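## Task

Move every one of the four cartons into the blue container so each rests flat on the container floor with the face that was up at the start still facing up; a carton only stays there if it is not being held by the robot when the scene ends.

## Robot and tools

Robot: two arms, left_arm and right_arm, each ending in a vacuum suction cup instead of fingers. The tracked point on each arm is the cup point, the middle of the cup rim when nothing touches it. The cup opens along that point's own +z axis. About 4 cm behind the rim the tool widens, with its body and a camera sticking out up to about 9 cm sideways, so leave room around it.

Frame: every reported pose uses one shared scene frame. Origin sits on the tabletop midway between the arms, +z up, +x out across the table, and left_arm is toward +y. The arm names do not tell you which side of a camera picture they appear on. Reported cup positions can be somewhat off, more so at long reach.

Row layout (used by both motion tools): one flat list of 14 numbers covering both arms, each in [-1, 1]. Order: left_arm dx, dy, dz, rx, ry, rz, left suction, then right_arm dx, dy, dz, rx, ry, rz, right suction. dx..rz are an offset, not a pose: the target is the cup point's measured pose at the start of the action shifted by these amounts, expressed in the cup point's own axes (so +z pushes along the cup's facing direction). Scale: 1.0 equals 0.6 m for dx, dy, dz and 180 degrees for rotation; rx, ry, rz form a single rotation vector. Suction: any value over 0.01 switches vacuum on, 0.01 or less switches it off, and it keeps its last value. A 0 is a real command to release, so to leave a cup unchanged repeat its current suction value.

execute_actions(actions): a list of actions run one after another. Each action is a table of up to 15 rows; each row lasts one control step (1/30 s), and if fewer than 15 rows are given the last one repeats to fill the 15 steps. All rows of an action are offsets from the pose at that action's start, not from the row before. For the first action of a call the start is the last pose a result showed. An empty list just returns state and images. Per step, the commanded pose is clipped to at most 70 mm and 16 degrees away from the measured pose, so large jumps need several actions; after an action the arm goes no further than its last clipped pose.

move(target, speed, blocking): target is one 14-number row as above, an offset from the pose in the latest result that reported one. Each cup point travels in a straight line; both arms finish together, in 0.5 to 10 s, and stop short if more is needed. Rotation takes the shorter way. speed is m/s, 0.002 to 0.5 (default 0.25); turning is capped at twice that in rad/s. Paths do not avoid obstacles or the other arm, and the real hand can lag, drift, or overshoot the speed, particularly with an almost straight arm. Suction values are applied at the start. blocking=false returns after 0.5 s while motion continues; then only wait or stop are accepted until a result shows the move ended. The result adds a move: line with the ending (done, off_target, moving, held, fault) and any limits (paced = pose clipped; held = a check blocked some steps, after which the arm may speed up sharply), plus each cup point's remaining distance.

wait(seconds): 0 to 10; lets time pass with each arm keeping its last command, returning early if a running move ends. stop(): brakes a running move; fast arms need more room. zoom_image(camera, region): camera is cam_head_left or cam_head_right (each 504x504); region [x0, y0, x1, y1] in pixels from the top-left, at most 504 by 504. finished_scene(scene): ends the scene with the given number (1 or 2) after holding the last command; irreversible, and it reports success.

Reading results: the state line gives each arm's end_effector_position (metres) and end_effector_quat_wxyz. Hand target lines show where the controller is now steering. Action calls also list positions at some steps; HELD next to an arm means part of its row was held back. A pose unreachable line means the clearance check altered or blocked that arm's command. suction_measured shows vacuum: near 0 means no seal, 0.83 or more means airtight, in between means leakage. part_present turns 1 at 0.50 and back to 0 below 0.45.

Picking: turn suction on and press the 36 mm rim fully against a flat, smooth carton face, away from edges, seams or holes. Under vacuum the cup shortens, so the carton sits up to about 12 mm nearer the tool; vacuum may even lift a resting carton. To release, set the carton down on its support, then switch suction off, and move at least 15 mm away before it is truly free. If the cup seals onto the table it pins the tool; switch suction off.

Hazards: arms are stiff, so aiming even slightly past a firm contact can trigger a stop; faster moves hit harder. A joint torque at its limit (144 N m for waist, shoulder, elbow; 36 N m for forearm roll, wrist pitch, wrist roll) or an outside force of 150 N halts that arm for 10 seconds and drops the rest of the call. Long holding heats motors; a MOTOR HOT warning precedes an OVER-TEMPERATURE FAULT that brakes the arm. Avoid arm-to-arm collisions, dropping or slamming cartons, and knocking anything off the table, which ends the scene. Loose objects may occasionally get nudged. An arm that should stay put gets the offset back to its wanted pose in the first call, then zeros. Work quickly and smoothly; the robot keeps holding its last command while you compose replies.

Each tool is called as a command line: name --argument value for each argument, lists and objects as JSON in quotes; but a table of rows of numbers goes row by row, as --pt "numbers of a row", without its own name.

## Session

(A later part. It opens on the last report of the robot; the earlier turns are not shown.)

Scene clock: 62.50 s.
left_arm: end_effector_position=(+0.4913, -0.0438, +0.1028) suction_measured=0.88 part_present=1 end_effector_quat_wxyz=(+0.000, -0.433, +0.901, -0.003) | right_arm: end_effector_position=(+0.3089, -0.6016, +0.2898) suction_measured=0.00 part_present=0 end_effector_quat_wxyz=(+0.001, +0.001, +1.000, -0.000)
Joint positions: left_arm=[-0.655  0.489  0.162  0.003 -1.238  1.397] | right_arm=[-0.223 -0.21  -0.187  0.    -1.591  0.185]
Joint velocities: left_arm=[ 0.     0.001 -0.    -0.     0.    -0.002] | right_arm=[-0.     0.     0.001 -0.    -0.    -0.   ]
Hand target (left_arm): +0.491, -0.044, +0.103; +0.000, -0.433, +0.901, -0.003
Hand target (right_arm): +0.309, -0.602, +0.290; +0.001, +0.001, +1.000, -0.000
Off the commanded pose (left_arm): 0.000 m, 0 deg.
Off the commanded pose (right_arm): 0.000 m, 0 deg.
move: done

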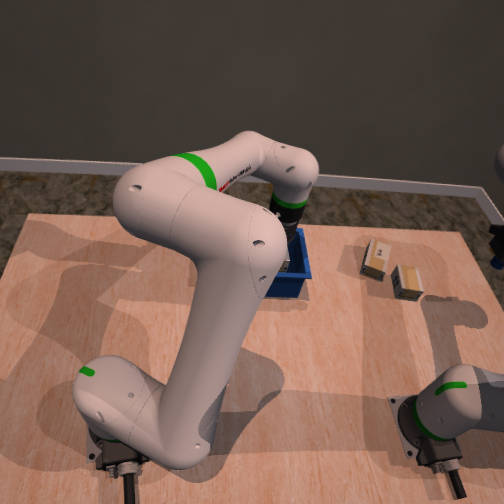

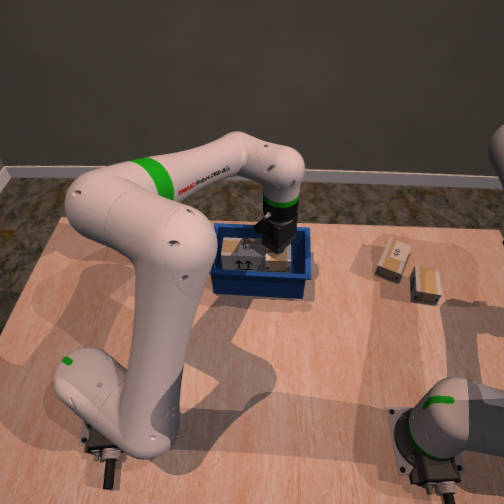

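move --target '[0.008,-0.006,-0.155,0,0,0,1, 0,0,0,0,0,0,0]' --speed 0.15

move --target '[-0.024,-0.038,0,0,0,0.5,1, 0,0,0,0,0,0,0]' --speed 0.5

zoom_image --camera "cam_head_right" --region '[200, 200, 320, 300]'

Scene clock: 63.80 s.
left_arm: end_effector_position=(+0.4907, -0.0492, +0.1959) suction_measured=0.88 part_present=1 end_effector_quat_wxyz=(+0.001, -0.433, +0.901, -0.003) | right_arm: end_effector_position=(+0.3089, -0.6016, +0.2898) suction_measured=0.00 part_present=0 end_effector_quat_wxyz=(+0.001, +0.001, +1.000, -0.000)
Joint positions: left_arm=[-0.663  0.445  0.32   0.002 -1.441  1.406] | right_arm=[-0.223 -0.21  -0.187  0.    -1.591  0.185]
Joint velocities: left_arm=[-0.    -0.001  0.001 -0.002 -0.001  0.   ] | right_arm=[ 0.     0.     0.002  0.     0.    -0.   ]
Hand target (left_arm): +0.491, -0.049, +0.196; +0.001, -0.433, +0.901, -0.003
Hand target (right_arm): +0.309, -0.602, +0.290; +0.001, +0.001, +1.000, -0.000
Off the commanded pose (left_arm): 0.000 m, 0 deg.
Off the commanded pose (right_arm): 0.000 m, 0 deg.
move: done

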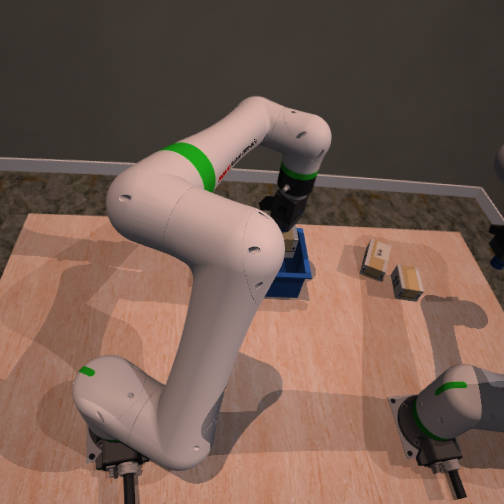

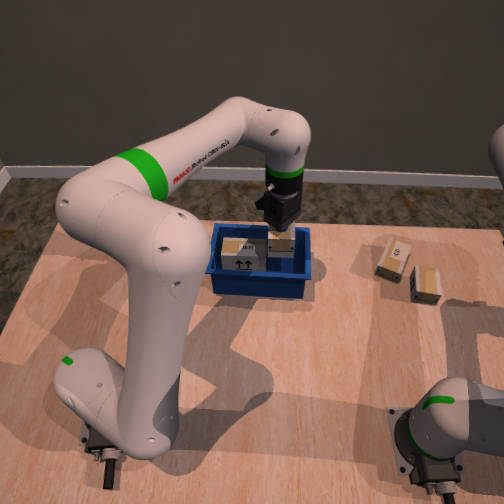

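Scene clock: 65.90 s.
left_arm: end_effector_position=(+0.5175, -0.0521, +0.1961) suction_measured=0.88 part_present=1 end_effector_quat_wxyz=(+0.002, +0.331, +0.944, -0.002) | right_arm: end_effector_position=(+0.3089, -0.6016, +0.2898) suction_measured=0.00 part_present=0 end_effector_quat_wxyz=(+0.001, +0.001, +1.000, -0.000)
Joint positions: left_arm=[-0.646  0.504  0.405  0.003 -1.467 -0.182] | right_arm=[-0.223 -0.21  -0.187  0.    -1.591  0.185]
Joint velocities: left_arm=[ 0.     0.001  0.     0.    -0.    -0.001] | right_arm=[-0.    -0.     0.     0.     0.     0.001]
Hand target (left_arm): +0.518, -0.052, +0.196; +0.002, +0.331, +0.944, -0.002
Hand target (right_arm): +0.309, -0.602, +0.290; +0.001, +0.001, +1.000, -0.000
Off the commanded pose (left_arm): 0.000 m, 0 deg.
Off the commanded pose (right_arm): 0.000 m, 0 deg.
move: done

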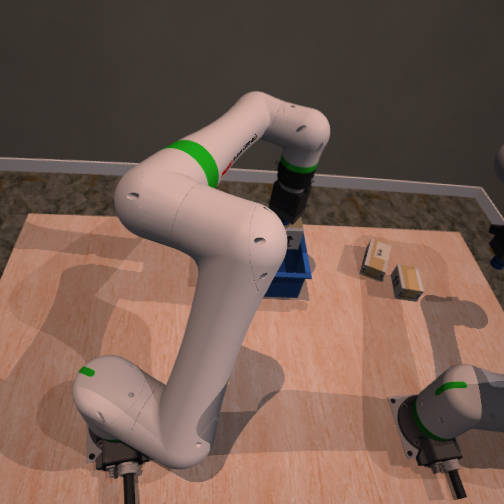

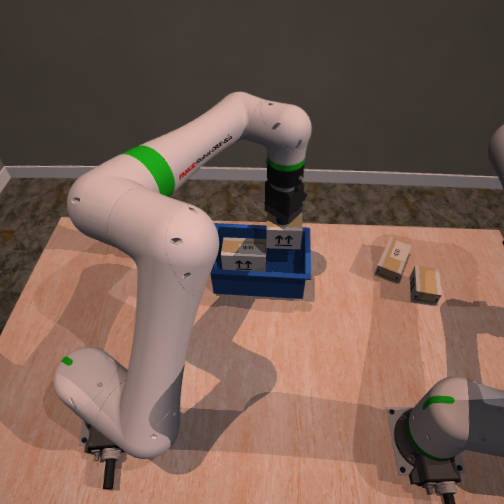

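Region (200, 200, 320, 300) of cam_head_right's 504x504 image, scaled by 4.200, with more detail than that image has.

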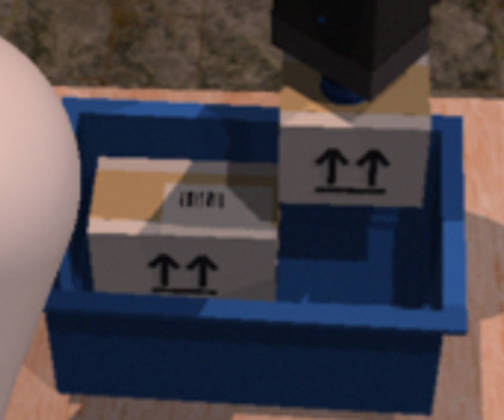

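move --target '[-0.0083,-0.0104,0.01,0,0,0,1, 0,0,0,0,0,0,0]' --speed 0.1

move --target '[0,0,0.15,0,0,0,1, 0,0,0,0,0,0,0]' --speed 0.06

zoom_image --camera "cam_head_right" --region '[200, 200, 320, 300]'

Scene clock: 69.43 s.
left_arm: end_effector_position=(+0.5175, -0.0602, +0.1901) suction_measured=0.88 part_present=1 end_effector_quat_wxyz=(+0.002, +0.331, +0.944, -0.002) | right_arm: end_effector_position=(+0.3089, -0.6016, +0.2898) suction_measured=0.00 part_present=0 end_effector_quat_wxyz=(+0.001, +0.001, +1.000, -0.000)
Joint positions: left_arm=[-0.657  0.519  0.414  0.003 -1.46  -0.17 ] | right_arm=[-0.223 -0.21  -0.187  0.    -1.591  0.185]
Joint velocities: left_arm=[-0.  0. -0.  0.  0. -0.] | right_arm=[ 0.    -0.     0.     0.    -0.001 -0.   ]
Hand target (left_arm): +0.518, -0.060, +0.190; +0.002, +0.331, +0.944, -0.002
Hand target (right_arm): +0.309, -0.602, +0.290; +0.001, +0.001, +1.000, -0.000
Off the commanded pose (left_arm): 0.000 m, 0 deg.
Off the commanded pose (right_arm): 0.000 m, 0 deg.
move: done

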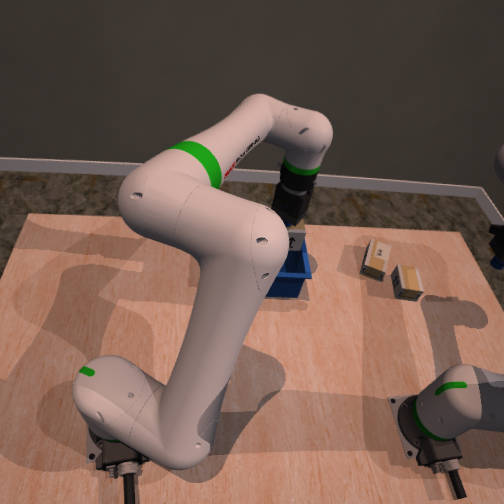

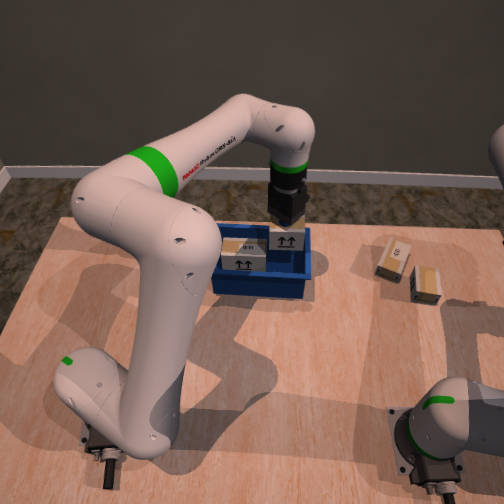

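Scene clock: 71.20 s.
left_arm: end_effector_position=(+0.5179, -0.0608, +0.1002) suction_measured=0.88 part_present=1 end_effector_quat_wxyz=(+0.002, +0.331, +0.944, -0.002) | right_arm: end_effector_position=(+0.3089, -0.6016, +0.2898) suction_measured=0.00 part_present=0 end_effector_quat_wxyz=(+0.001, +0.001, +1.000, -0.000)
Joint positions: left_arm=[-0.658  0.567  0.272  0.003 -1.271 -0.171] | right_arm=[-0.223 -0.21  -0.187  0.    -1.591  0.185]
Joint velocities: left_arm=[ 0.001 -0.001 -0.     0.001  0.    -0.   ] | right_arm=[ 0.    -0.     0.001 -0.     0.001  0.   ]
Hand target (left_arm): +0.518, -0.061, +0.100; +0.002, +0.331, +0.944, -0.002
Hand target (right_arm): +0.309, -0.602, +0.290; +0.001, +0.001, +1.000, -0.000
Off the commanded pose (left_arm): 0.000 m, 0 deg.
Off the commanded pose (right_arm): 0.000 m, 0 deg.
move: done

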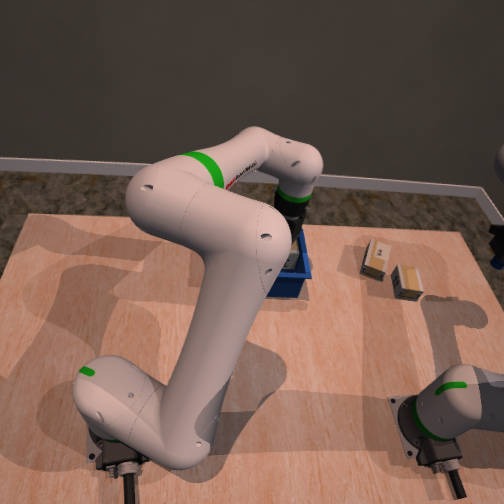

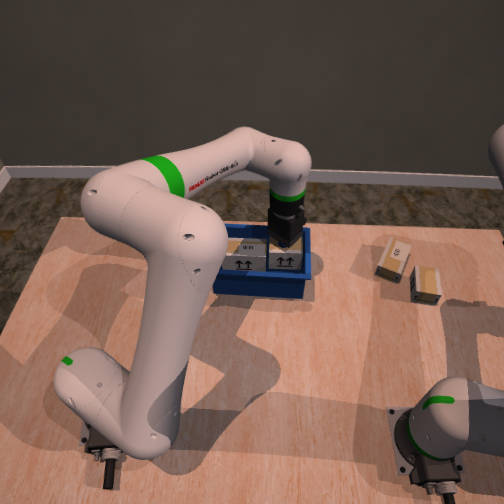

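Region (200, 200, 320, 300) of cam_head_right's 504x504 image, scaled by 4.200, with more detail than that image has.

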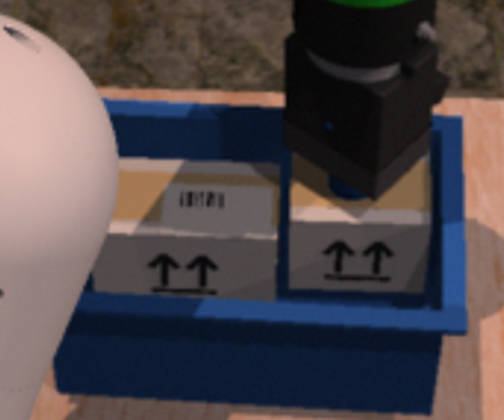

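move --target '[0.0073,0.0091,0.01,0,0,0,1, 0,0,0,0,0,0,0]' --speed 0.03

move --target '[0,0,0.024,0,0,0,1, 0,0,0,0,0,0,0]' --speed 0.012

execute_actions --actions '[[[0,0,0,0,0,0,0,0,0,0,0,0,0,0]]]'

move --target '[0,0,-0.15,0,0,0,0, 0,0,0,0,0,0,0]'

move --target '[0.6,0.5,-0.2,0,0,-0.215,0, -0.3,0.35,0.25,0,0,0,0]' --speed 0.4

zoom_image --camera "cam_head_right" --region '[200, 200, 320, 300]'

Scene clock: 72.30 s.
left_arm: end_effector_position=(+0.5179, -0.0538, +0.0941) suction_measured=0.88 part_present=1 end_effector_quat_wxyz=(+0.002, +0.331, +0.944, -0.002) | right_arm: end_effector_position=(+0.3089, -0.6016, +0.2898) suction_measured=0.00 part_present=0 end_effector_quat_wxyz=(+0.001, +0.001, +1.000, -0.000)
Joint positions: left_arm=[-0.648  0.561  0.248  0.003 -1.252 -0.18 ] | right_arm=[-0.223 -0.21  -0.187  0.    -1.591  0.185]
Joint velocities: left_arm=[-0.    -0.001 -0.    -0.001  0.     0.002] | right_arm=[ 0.    -0.    -0.001  0.    -0.    -0.001]
Hand target (left_arm): +0.518, -0.054, +0.094; +0.002, +0.331, +0.944, -0.002
Hand target (right_arm): +0.309, -0.602, +0.290; +0.001, +0.001, +1.000, -0.000
Off the commanded pose (left_arm): 0.000 m, 0 deg.
Off the commanded pose (right_arm): 0.000 m, 0 deg.
move: done

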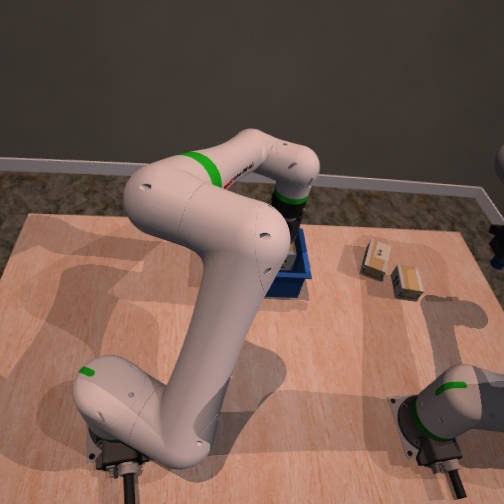

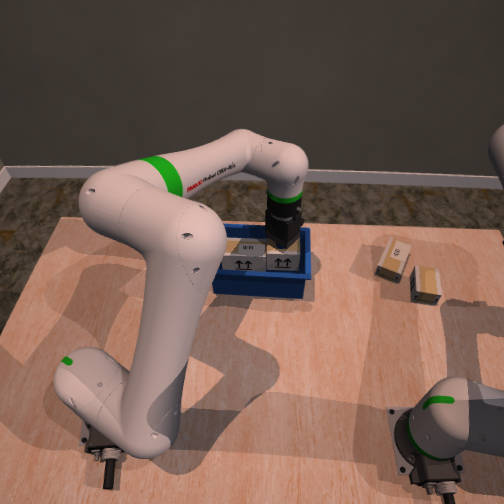

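Scene clock: 73.73 s.
left_arm: end_effector_position=(+0.5180, -0.0538, +0.0797) suction_measured=0.88 part_present=1 end_effector_quat_wxyz=(+0.002, +0.331, +0.944, -0.002) | right_arm: end_effector_position=(+0.3089, -0.6016, +0.2898) suction_measured=0.00 part_present=0 end_effector_quat_wxyz=(+0.001, +0.001, +1.000, -0.000)
Joint positions: left_arm=[-0.648  0.573  0.23   0.003 -1.223 -0.18 ] | right_arm=[-0.223 -0.21  -0.187  0.    -1.591  0.185]
Joint velocities: left_arm=[-0.     0.001 -0.     0.     0.    -0.001] | right_arm=[-0.     0.    -0.001  0.     0.    -0.   ]
Hand target (left_arm): +0.518, -0.054, +0.080; +0.002, +0.331, +0.944, -0.002
Hand target (right_arm): +0.309, -0.602, +0.290; +0.001, +0.001, +1.000, -0.000
Off the commanded pose (left_arm): 0.000 m, 0 deg.
Off the commanded pose (right_arm): 0.000 m, 0 deg.
move: done

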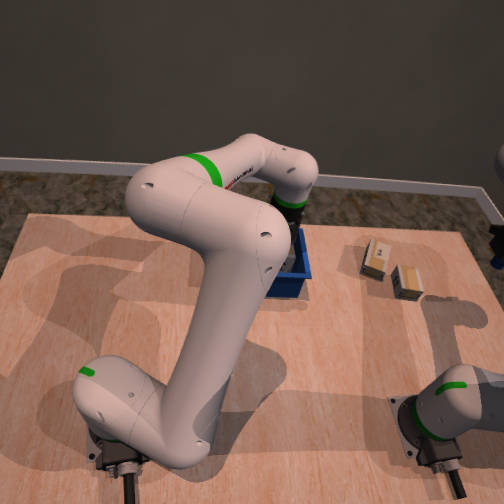

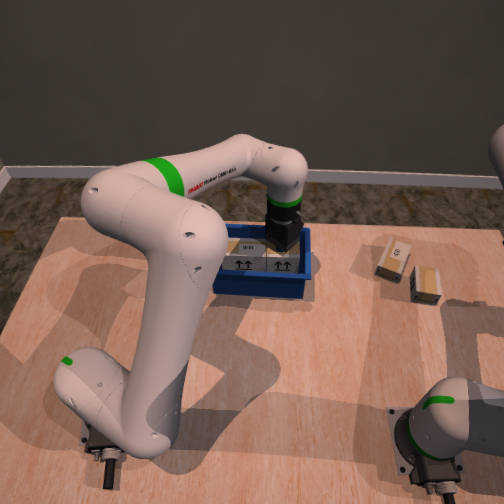

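Scene clock: 74.23 s.
left_arm: end_effector_position=(+0.5181, -0.0539, +0.0797) suction_measured=0.00 part_present=0 end_effector_quat_wxyz=(+0.002, +0.331, +0.944, -0.002) | right_arm: end_effector_position=(+0.3089, -0.6016, +0.2898) suction_measured=0.00 part_present=0 end_effector_quat_wxyz=(+0.001, +0.001, +1.000, -0.000)
Joint positions: left_arm=[-0.648  0.573  0.23   0.003 -1.223 -0.18 ] | right_arm=[-0.223 -0.21  -0.187  0.    -1.591  0.185]
Joint velocities: left_arm=[-0.     0.001 -0.    -0.     0.    -0.   ] | right_arm=[-0. -0.  0. -0. -0. -0.]
Hand target (left_arm): +0.518, -0.054, +0.080; +0.002, +0.331, +0.944, -0.002
Hand target (right_arm): +0.309, -0.602, +0.290; +0.001, +0.001, +1.000, -0.000
Off the commanded pose (left_arm): 0.000 m, 0 deg.
Off the commanded pose (right_arm): 0.000 m, 0 deg.
Step readings (end_effector_position):
0: left_arm (+0.5180, -0.0538, +0.0797) | right_arm (+0.3089, -0.6016, +0.2898)
1: left_arm (+0.5180, -0.0538, +0.0797) | right_arm (+0.3089, -0.6016, +0.2898)
2: left_arm (+0.5180, -0.0539, +0.0798) | right_arm (+0.3089, -0.6016, +0.2898)
4: left_arm (+0.5180, -0.0539, +0.0798) | right_arm (+0.3089, -0.6016, +0.2898)
8: left_arm (+0.5180, -0.0539, +0.0798) | right_arm (+0.3089, -0.6016, +0.2898)
15: end_effector_position above

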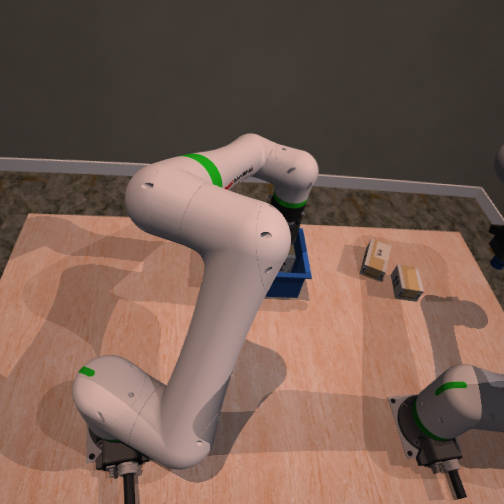

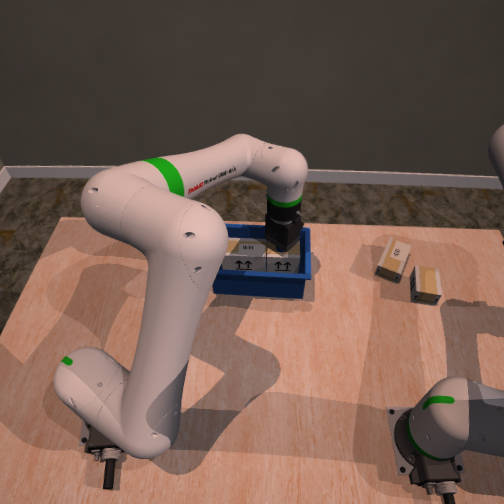

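Scene clock: 75.00 s.
left_arm: end_effector_position=(+0.5176, -0.0533, +0.1698) suction_measured=0.00 part_present=0 end_effector_quat_wxyz=(+0.003, +0.331, +0.944, -0.002) | right_arm: end_effector_position=(+0.3089, -0.6016, +0.2898) suction_measured=0.00 part_present=0 end_effector_quat_wxyz=(+0.001, +0.001, +1.000, -0.000)
Joint positions: left_arm=[-0.648  0.514  0.359  0.003 -1.41  -0.18 ] | right_arm=[-0.223 -0.21  -0.187  0.    -1.591  0.185]
Joint velocities: left_arm=[-0.001  0.002  0.001 -0.    -0.001 -0.001] | right_arm=[-0.    -0.    -0.001  0.     0.001  0.   ]
Hand target (left_arm): +0.518, -0.053, +0.170; +0.003, +0.331, +0.944, -0.002
Hand target (right_arm): +0.309, -0.602, +0.290; +0.001, +0.001, +1.000, -0.000
Off the commanded pose (left_arm): 0.000 m, 0 deg.
Off the commanded pose (right_arm): 0.000 m, 0 deg.
move: done

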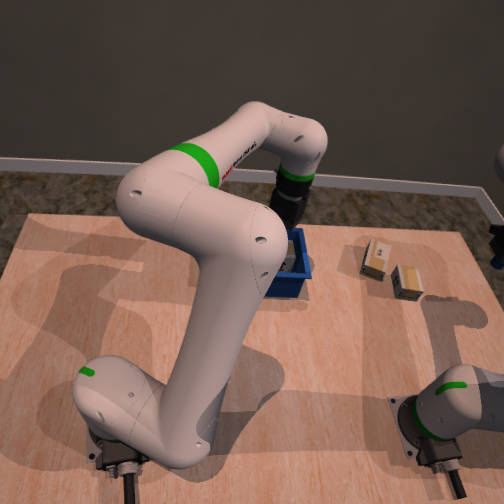

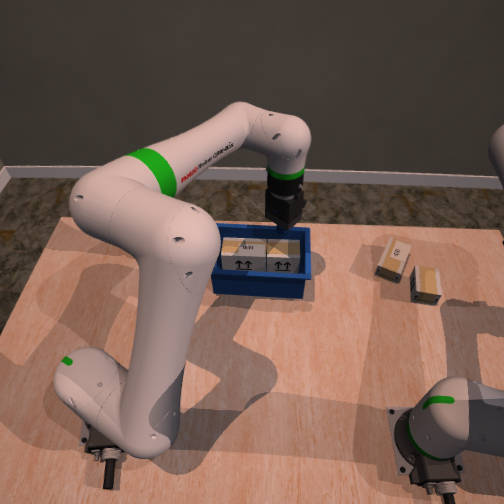

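Scene clock: 76.80 s.
left_arm: end_effector_position=(+0.4220, +0.4062, +0.2865) suction_measured=0.00 part_present=0 end_effector_quat_wxyz=(+0.001, -0.000, +1.000, -0.004) | right_arm: end_effector_position=(+0.4898, -0.3913, +0.1400) suction_measured=0.00 part_present=0 end_effector_quat_wxyz=(+0.001, +0.000, +1.000, +0.000)
Joint positions: left_arm=[ 0.302 -0.133 -0.133  0.008 -1.572 -0.454] | right_arm=[ 0.265  0.178 -0.16   0.    -1.23  -0.304]
Joint velocities: left_arm=[ 0.001 -0.001  0.     0.    -0.    -0.002] | right_arm=[ 0.     0.     0.002 -0.     0.001  0.   ]
Hand target (left_arm): +0.422, +0.406, +0.286; +0.001, -0.000, +1.000, -0.004
Hand target (right_arm): +0.490, -0.391, +0.140; +0.001, +0.000, +1.000, +0.000
Off the commanded pose (left_arm): 0.002 m, 0 deg.
Off the commanded pose (right_arm): 0.001 m, 0 deg.
move: done; limits=paced

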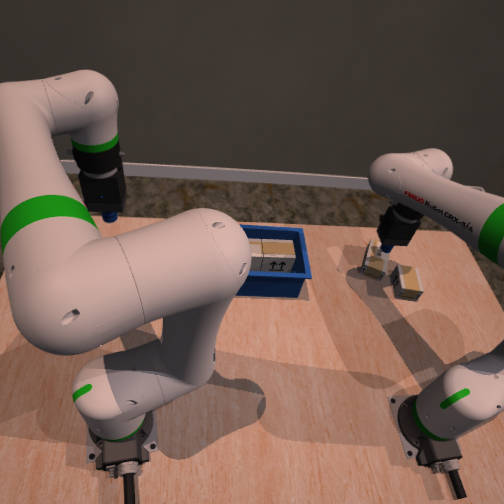

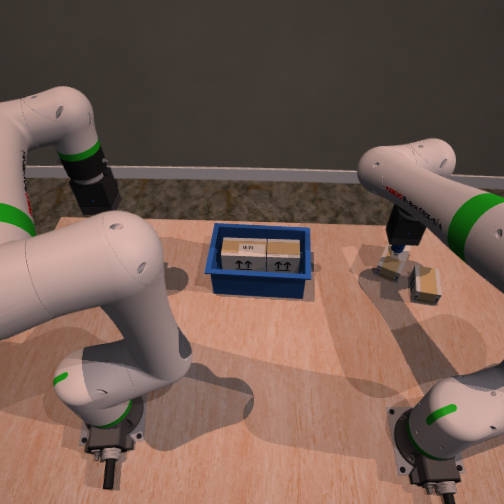

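Region (200, 200, 320, 300) of cam_head_right's 504x504 image, scaled by 4.200, with more detail than that image has.

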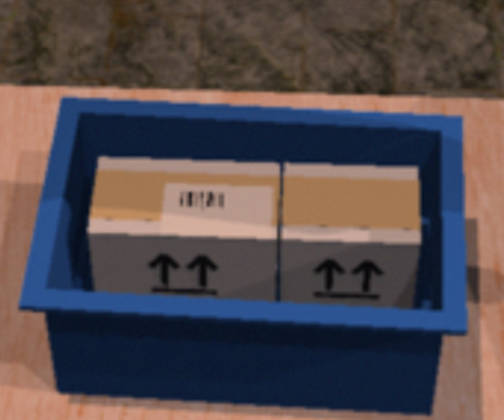

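move --target '[0,0.2,0,0,0,0,0, -0.083,-0.048,0.11,0,0,-0.367,0]' --speed 0.4

zoom_image --camera "cam_head_right" --region '[310, 210, 450, 310]'

zoom_image --camera "cam_head_left" --region '[300, 210, 440, 310]'

Scene clock: 79.13 s.
left_arm: end_effector_position=(+0.4217, +0.5261, +0.2856) suction_measured=0.00 part_present=0 end_effector_quat_wxyz=(+0.002, -0.000, +1.000, -0.004) | right_arm: end_effector_position=(+0.5399, -0.4201, +0.0741) suction_measured=0.00 part_present=0 end_effector_quat_wxyz=(+0.001, -0.545, +0.839, -0.001)
Joint positions: left_arm=[ 0.559 -0.053 -0.062  0.008 -1.565 -0.711] | right_arm=[ 0.184  0.358 -0.098  0.    -1.113  0.93 ]
Joint velocities: left_arm=[ 0.     0.    -0.     0.     0.    -0.001] | right_arm=[-0.     0.     0.    -0.001 -0.002  0.   ]
Hand target (left_arm): +0.422, +0.526, +0.286; +0.002, -0.000, +1.000, -0.004
Hand target (right_arm): +0.540, -0.420, +0.074; +0.001, -0.545, +0.839, -0.001
Off the commanded pose (left_arm): 0.000 m, 0 deg.
Off the commanded pose (right_arm): 0.000 m, 0 deg.
move: done

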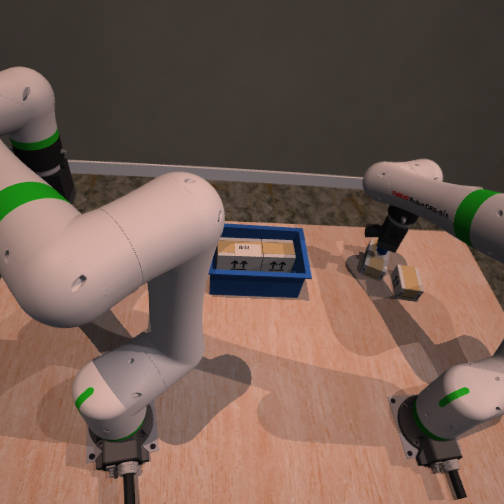

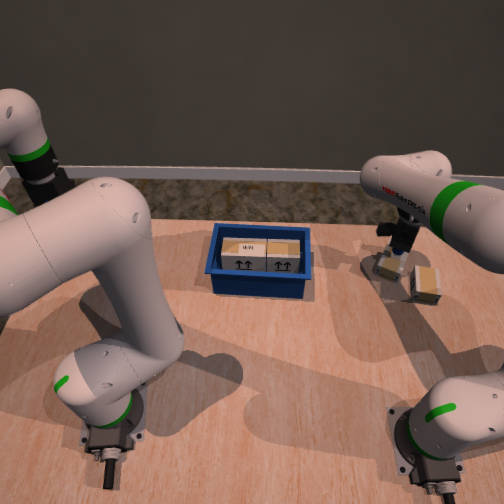

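Region (310, 210, 450, 310) of cam_head_right's 504x504 image, scaled by 3.600, with more detail than that image has; it fills the top 360 rows of this view, and the rest is white.

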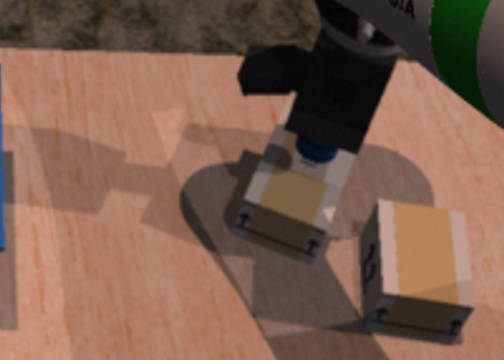

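Region (300, 210, 440, 310) of cam_head_left's 504x504 image, scaled by 3.600, with more detail than that image has; it fills the top 360 rows of this view, and the rest is white.

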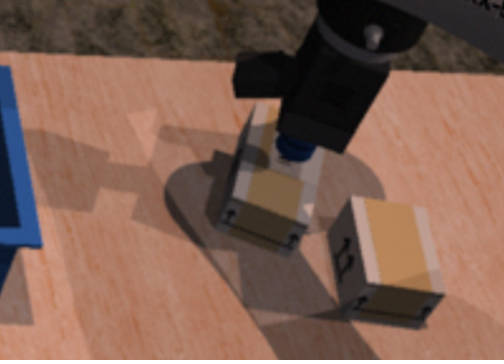

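move --target '[0,0,0,0,0,0,0, -0.007,0,0.027,0,0,0,1]' --speed 0.04

move --target '[0,0,0,0,0,0,0, 0,0,0.011,0,0,0,1]' --speed 0.02

Scene clock: 80.10 s.
left_arm: end_effector_position=(+0.4217, +0.5261, +0.2856) suction_measured=0.00 part_present=0 end_effector_quat_wxyz=(+0.002, -0.000, +1.000, -0.004) | right_arm: end_effector_position=(+0.5417, -0.4162, +0.0578) suction_measured=0.00 part_present=0 end_effector_quat_wxyz=(+0.001, -0.545, +0.839, -0.001)
Joint positions: left_arm=[ 0.559 -0.053 -0.062  0.008 -1.565 -0.711] | right_arm=[ 0.191  0.38  -0.109  0.    -1.079  0.924]
Joint velocities: left_arm=[ 0.001 -0.001 -0.     0.    -0.     0.001] | right_arm=[0.    0.    0.001 0.    0.002 0.001]
Hand target (left_arm): +0.422, +0.526, +0.286; +0.002, -0.000, +1.000, -0.004
Hand target (right_arm): +0.542, -0.416, +0.058; +0.001, -0.545, +0.839, -0.001
Off the commanded pose (left_arm): 0.000 m, 0 deg.
Off the commanded pose (right_arm): 0.000 m, 0 deg.
move: done

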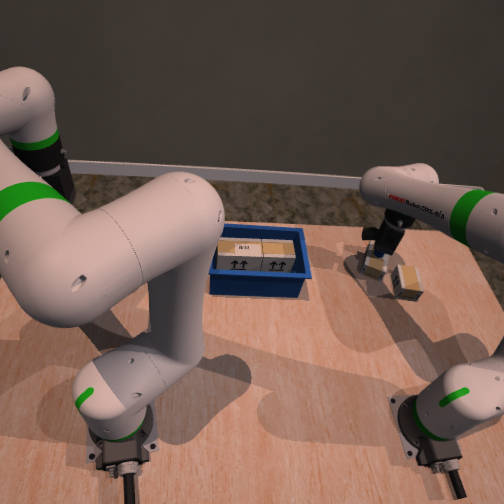

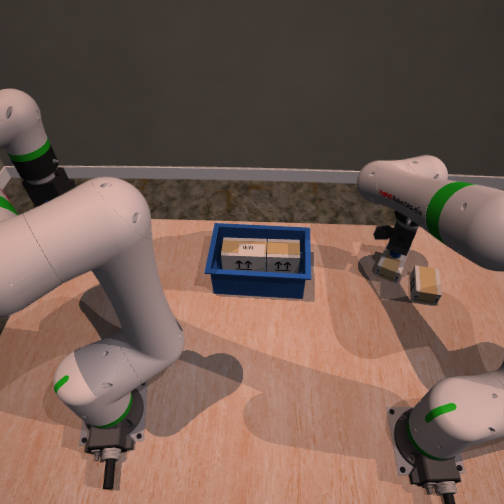

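Scene clock: 80.80 s.
left_arm: end_effector_position=(+0.4217, +0.5261, +0.2856) suction_measured=0.00 part_present=0 end_effector_quat_wxyz=(+0.002, -0.000, +1.000, -0.004) | right_arm: end_effector_position=(+0.5417, -0.4162, +0.0512) suction_measured=0.90 part_present=1 end_effector_quat_wxyz=(+0.001, -0.545, +0.839, -0.001)
Joint positions: left_arm=[ 0.559 -0.053 -0.062  0.008 -1.565 -0.711] | right_arm=[ 0.191  0.387 -0.116  0.    -1.065  0.924]
Joint velocities: left_arm=[ 0.001  0.002 -0.001  0.     0.    -0.001] | right_arm=[ 0.    -0.    -0.001  0.     0.001  0.001]
Hand target (left_arm): +0.422, +0.526, +0.286; +0.002, -0.000, +1.000, -0.004
Hand target (right_arm): +0.542, -0.416, +0.051; +0.001, -0.545, +0.839, -0.001
Off the commanded pose (left_arm): 0.000 m, 0 deg.
Off the commanded pose (right_arm): 0.000 m, 0 deg.
move: done

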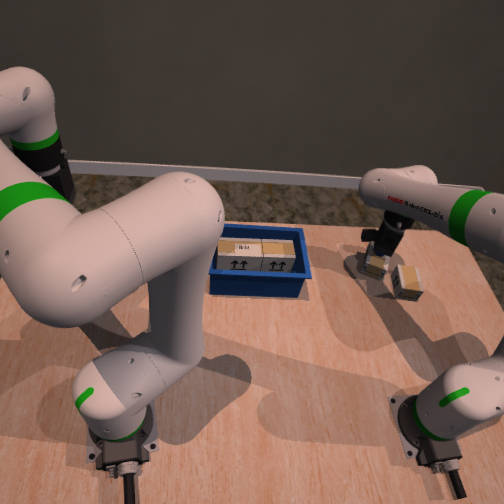

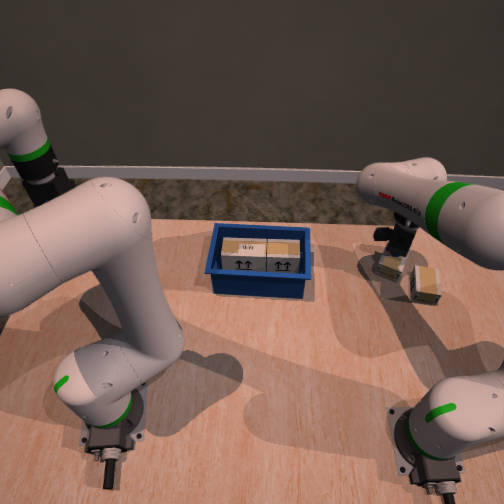

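Target (0.445, 0.06), z 0.18.

move --target '[0,0,0,0,0,0,0, 0,0,-0.215,0,0,0.367,1]' --speed 0.4

move --target '[0,0,0,0,0,0,0, 0.161,0.793,0,0,0,0,1]' --speed 0.35

zoom_image --camera "cam_head_right" --region '[200, 200, 320, 300]'

zoom_image --camera "cam_head_left" --region '[200, 200, 320, 300]'

Scene clock: 82.97 s.
left_arm: end_effector_position=(+0.4217, +0.5261, +0.2856) suction_measured=0.00 part_present=0 end_effector_quat_wxyz=(+0.002, -0.000, +1.000, -0.004) | right_arm: end_effector_position=(+0.5411, -0.4164, +0.1805) suction_measured=0.95 part_present=1 end_effector_quat_wxyz=(+0.001, +0.001, +1.000, +0.000)
Joint positions: left_arm=[ 0.559 -0.053 -0.062  0.008 -1.565 -0.711] | right_arm=[ 0.19   0.274  0.056  0.    -1.349 -0.229]
Joint velocities: left_arm=[-0.001 -0.001 -0.001 -0.     0.     0.001] | right_arm=[ 0.    -0.    -0.001  0.    -0.002 -0.001]
Hand target (left_arm): +0.422, +0.526, +0.286; +0.002, -0.000, +1.000, -0.004
Hand target (right_arm): +0.541, -0.416, +0.180; +0.001, +0.001, +1.000, +0.000
Off the commanded pose (left_arm): 0.000 m, 0 deg.
Off the commanded pose (right_arm): 0.000 m, 0 deg.
move: done

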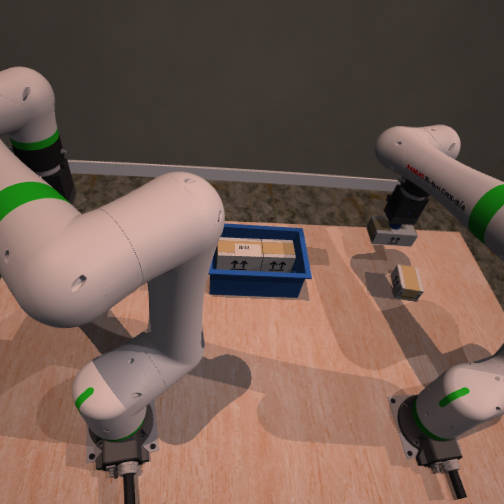

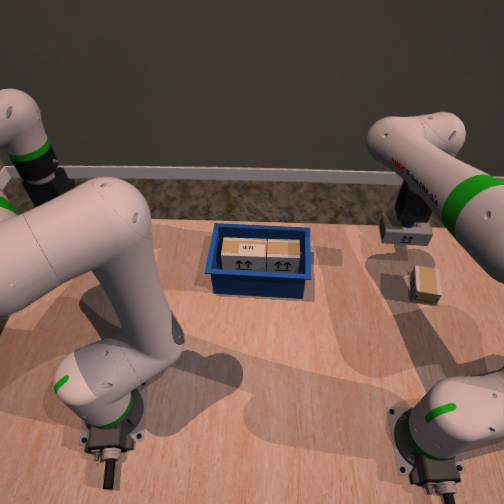

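Scene clock: 84.83 s.
left_arm: end_effector_position=(+0.4217, +0.5261, +0.2856) suction_measured=0.00 part_present=0 end_effector_quat_wxyz=(+0.002, -0.000, +1.000, -0.004) | right_arm: end_effector_position=(+0.4446, +0.0595, +0.1810) suction_measured=0.95 part_present=1 end_effector_quat_wxyz=(+0.001, +0.001, +1.000, +0.001)
Joint positions: left_arm=[ 0.559 -0.053 -0.062  0.008 -1.565 -0.711] | right_arm=[ 0.97   0.537  0.42   0.001 -1.45  -1.008]
Joint velocities: left_arm=[-0.     0.001 -0.    -0.001 -0.    -0.   ] | right_arm=[ 0.     0.001  0.002 -0.004  0.     0.   ]
Hand target (left_arm): +0.422, +0.526, +0.286; +0.002, -0.000, +1.000, -0.004
Hand target (right_arm): +0.444, +0.060, +0.181; +0.001, +0.001, +1.000, +0.001
Off the commanded pose (left_arm): 0.000 m, 0 deg.
Off the commanded pose (right_arm): 0.001 m, 0 deg.
move: done

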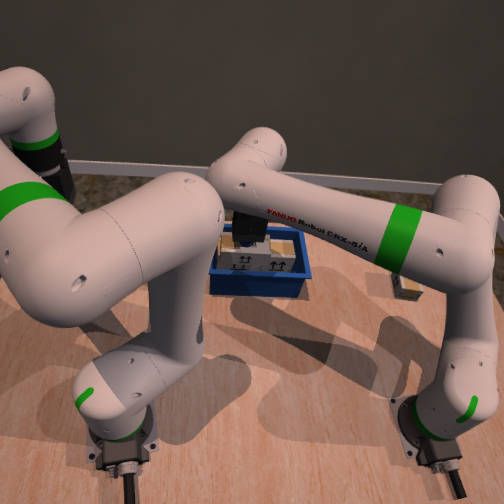

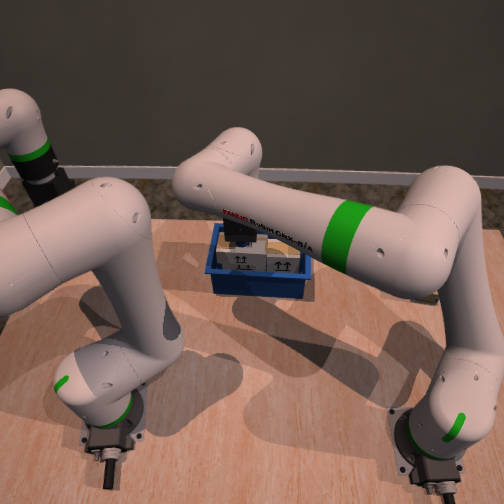

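Region (200, 200, 320, 300) of cam_head_right's 504x504 image, scaled by 4.200, with more detail than that image has.

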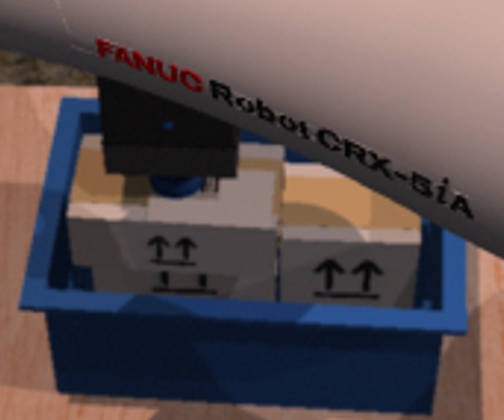

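Region (200, 200, 320, 300) of cam_head_left's 504x504 image, scaled by 4.200, with more detail than that image has.

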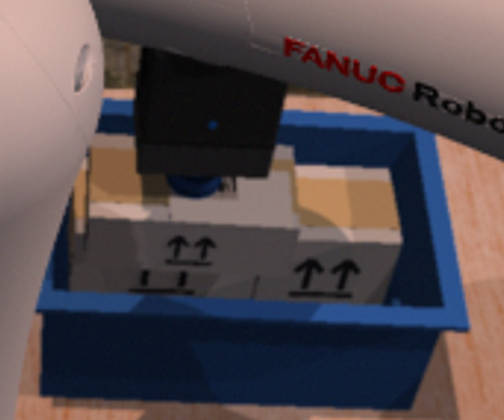

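move --target '[0,0,0,0,0,0,0, -0.01,-0.003,0.02,0,0,-0.012,1]' --speed 0.05

move --target '[0,0,0,0,0,0,0, 0,0,0.055,0,0,0,1]' --speed 0.04

zoom_image --camera "cam_head_right" --region '[200, 200, 320, 300]'

zoom_image --camera "cam_head_left" --region '[200, 200, 320, 300]'

Scene clock: 86.00 s.
left_arm: end_effector_position=(+0.4217, +0.5261, +0.2856) suction_measured=0.00 part_present=0 end_effector_quat_wxyz=(+0.002, -0.000, +1.000, -0.004) | right_arm: end_effector_position=(+0.4506, +0.0578, +0.1691) suction_measured=0.95 part_present=1 end_effector_quat_wxyz=(+0.001, -0.018, +1.000, +0.001)
Joint positions: left_arm=[ 0.559 -0.053 -0.062  0.008 -1.565 -0.711] | right_arm=[ 0.96   0.549  0.409  0.001 -1.428 -0.961]
Joint velocities: left_arm=[ 0.001 -0.001  0.     0.001  0.    -0.001] | right_arm=[-0.     0.    -0.001  0.     0.001  0.   ]
Hand target (left_arm): +0.422, +0.526, +0.286; +0.002, -0.000, +1.000, -0.004
Hand target (right_arm): +0.451, +0.058, +0.169; +0.001, -0.018, +1.000, +0.001
Off the commanded pose (left_arm): 0.000 m, 0 deg.
Off the commanded pose (right_arm): 0.000 m, 0 deg.
move: done

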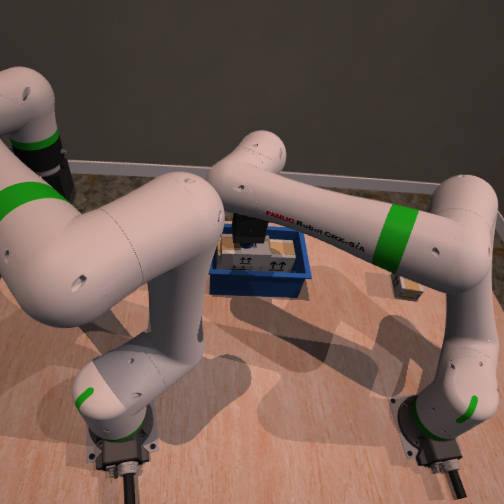

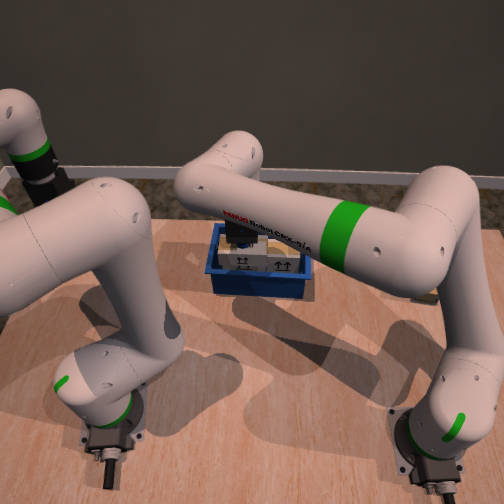

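Scene clock: 87.10 s.
left_arm: end_effector_position=(+0.4217, +0.5261, +0.2856) suction_measured=0.00 part_present=0 end_effector_quat_wxyz=(+0.002, -0.000, +1.000, -0.004) | right_arm: end_effector_position=(+0.4508, +0.0579, +0.1361) suction_measured=0.95 part_present=1 end_effector_quat_wxyz=(+0.001, -0.018, +1.000, +0.001)
Joint positions: left_arm=[ 0.559 -0.053 -0.062  0.008 -1.565 -0.711] | right_arm=[ 0.96   0.565  0.355  0.001 -1.358 -0.961]
Joint velocities: left_arm=[ 0.    -0.     0.     0.    -0.     0.002] | right_arm=[ 0.     0.    -0.002 -0.     0.001 -0.   ]
Hand target (left_arm): +0.422, +0.526, +0.286; +0.002, -0.000, +1.000, -0.004
Hand target (right_arm): +0.451, +0.058, +0.136; +0.001, -0.018, +1.000, +0.001
Off the commanded pose (left_arm): 0.000 m, 0 deg.
Off the commanded pose (right_arm): 0.000 m, 0 deg.
move: done

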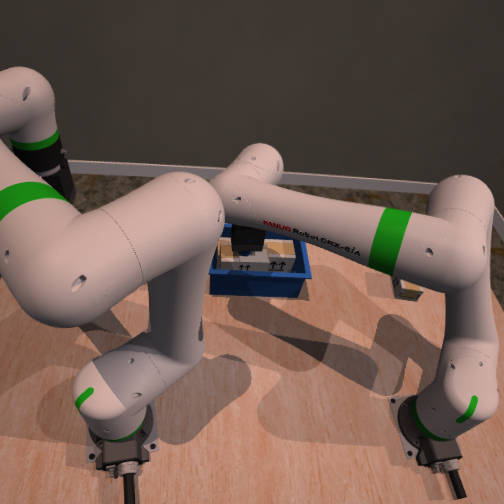

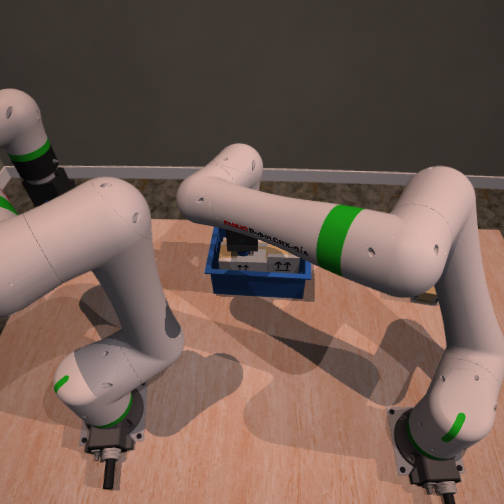

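Region (200, 200, 320, 300) of cam_head_right's 504x504 image, scaled by 4.200, with more detail than that image has.

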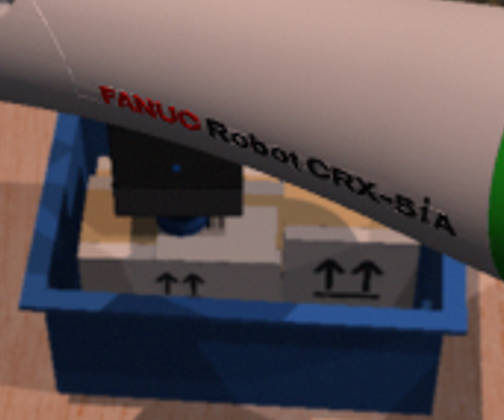

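Region (200, 200, 320, 300) of cam_head_left's 504x504 image, scaled by 4.200, with more detail than that image has.

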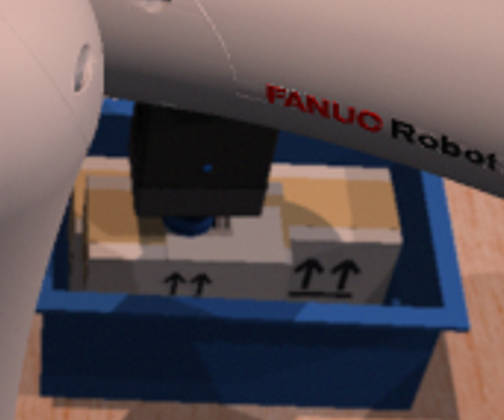

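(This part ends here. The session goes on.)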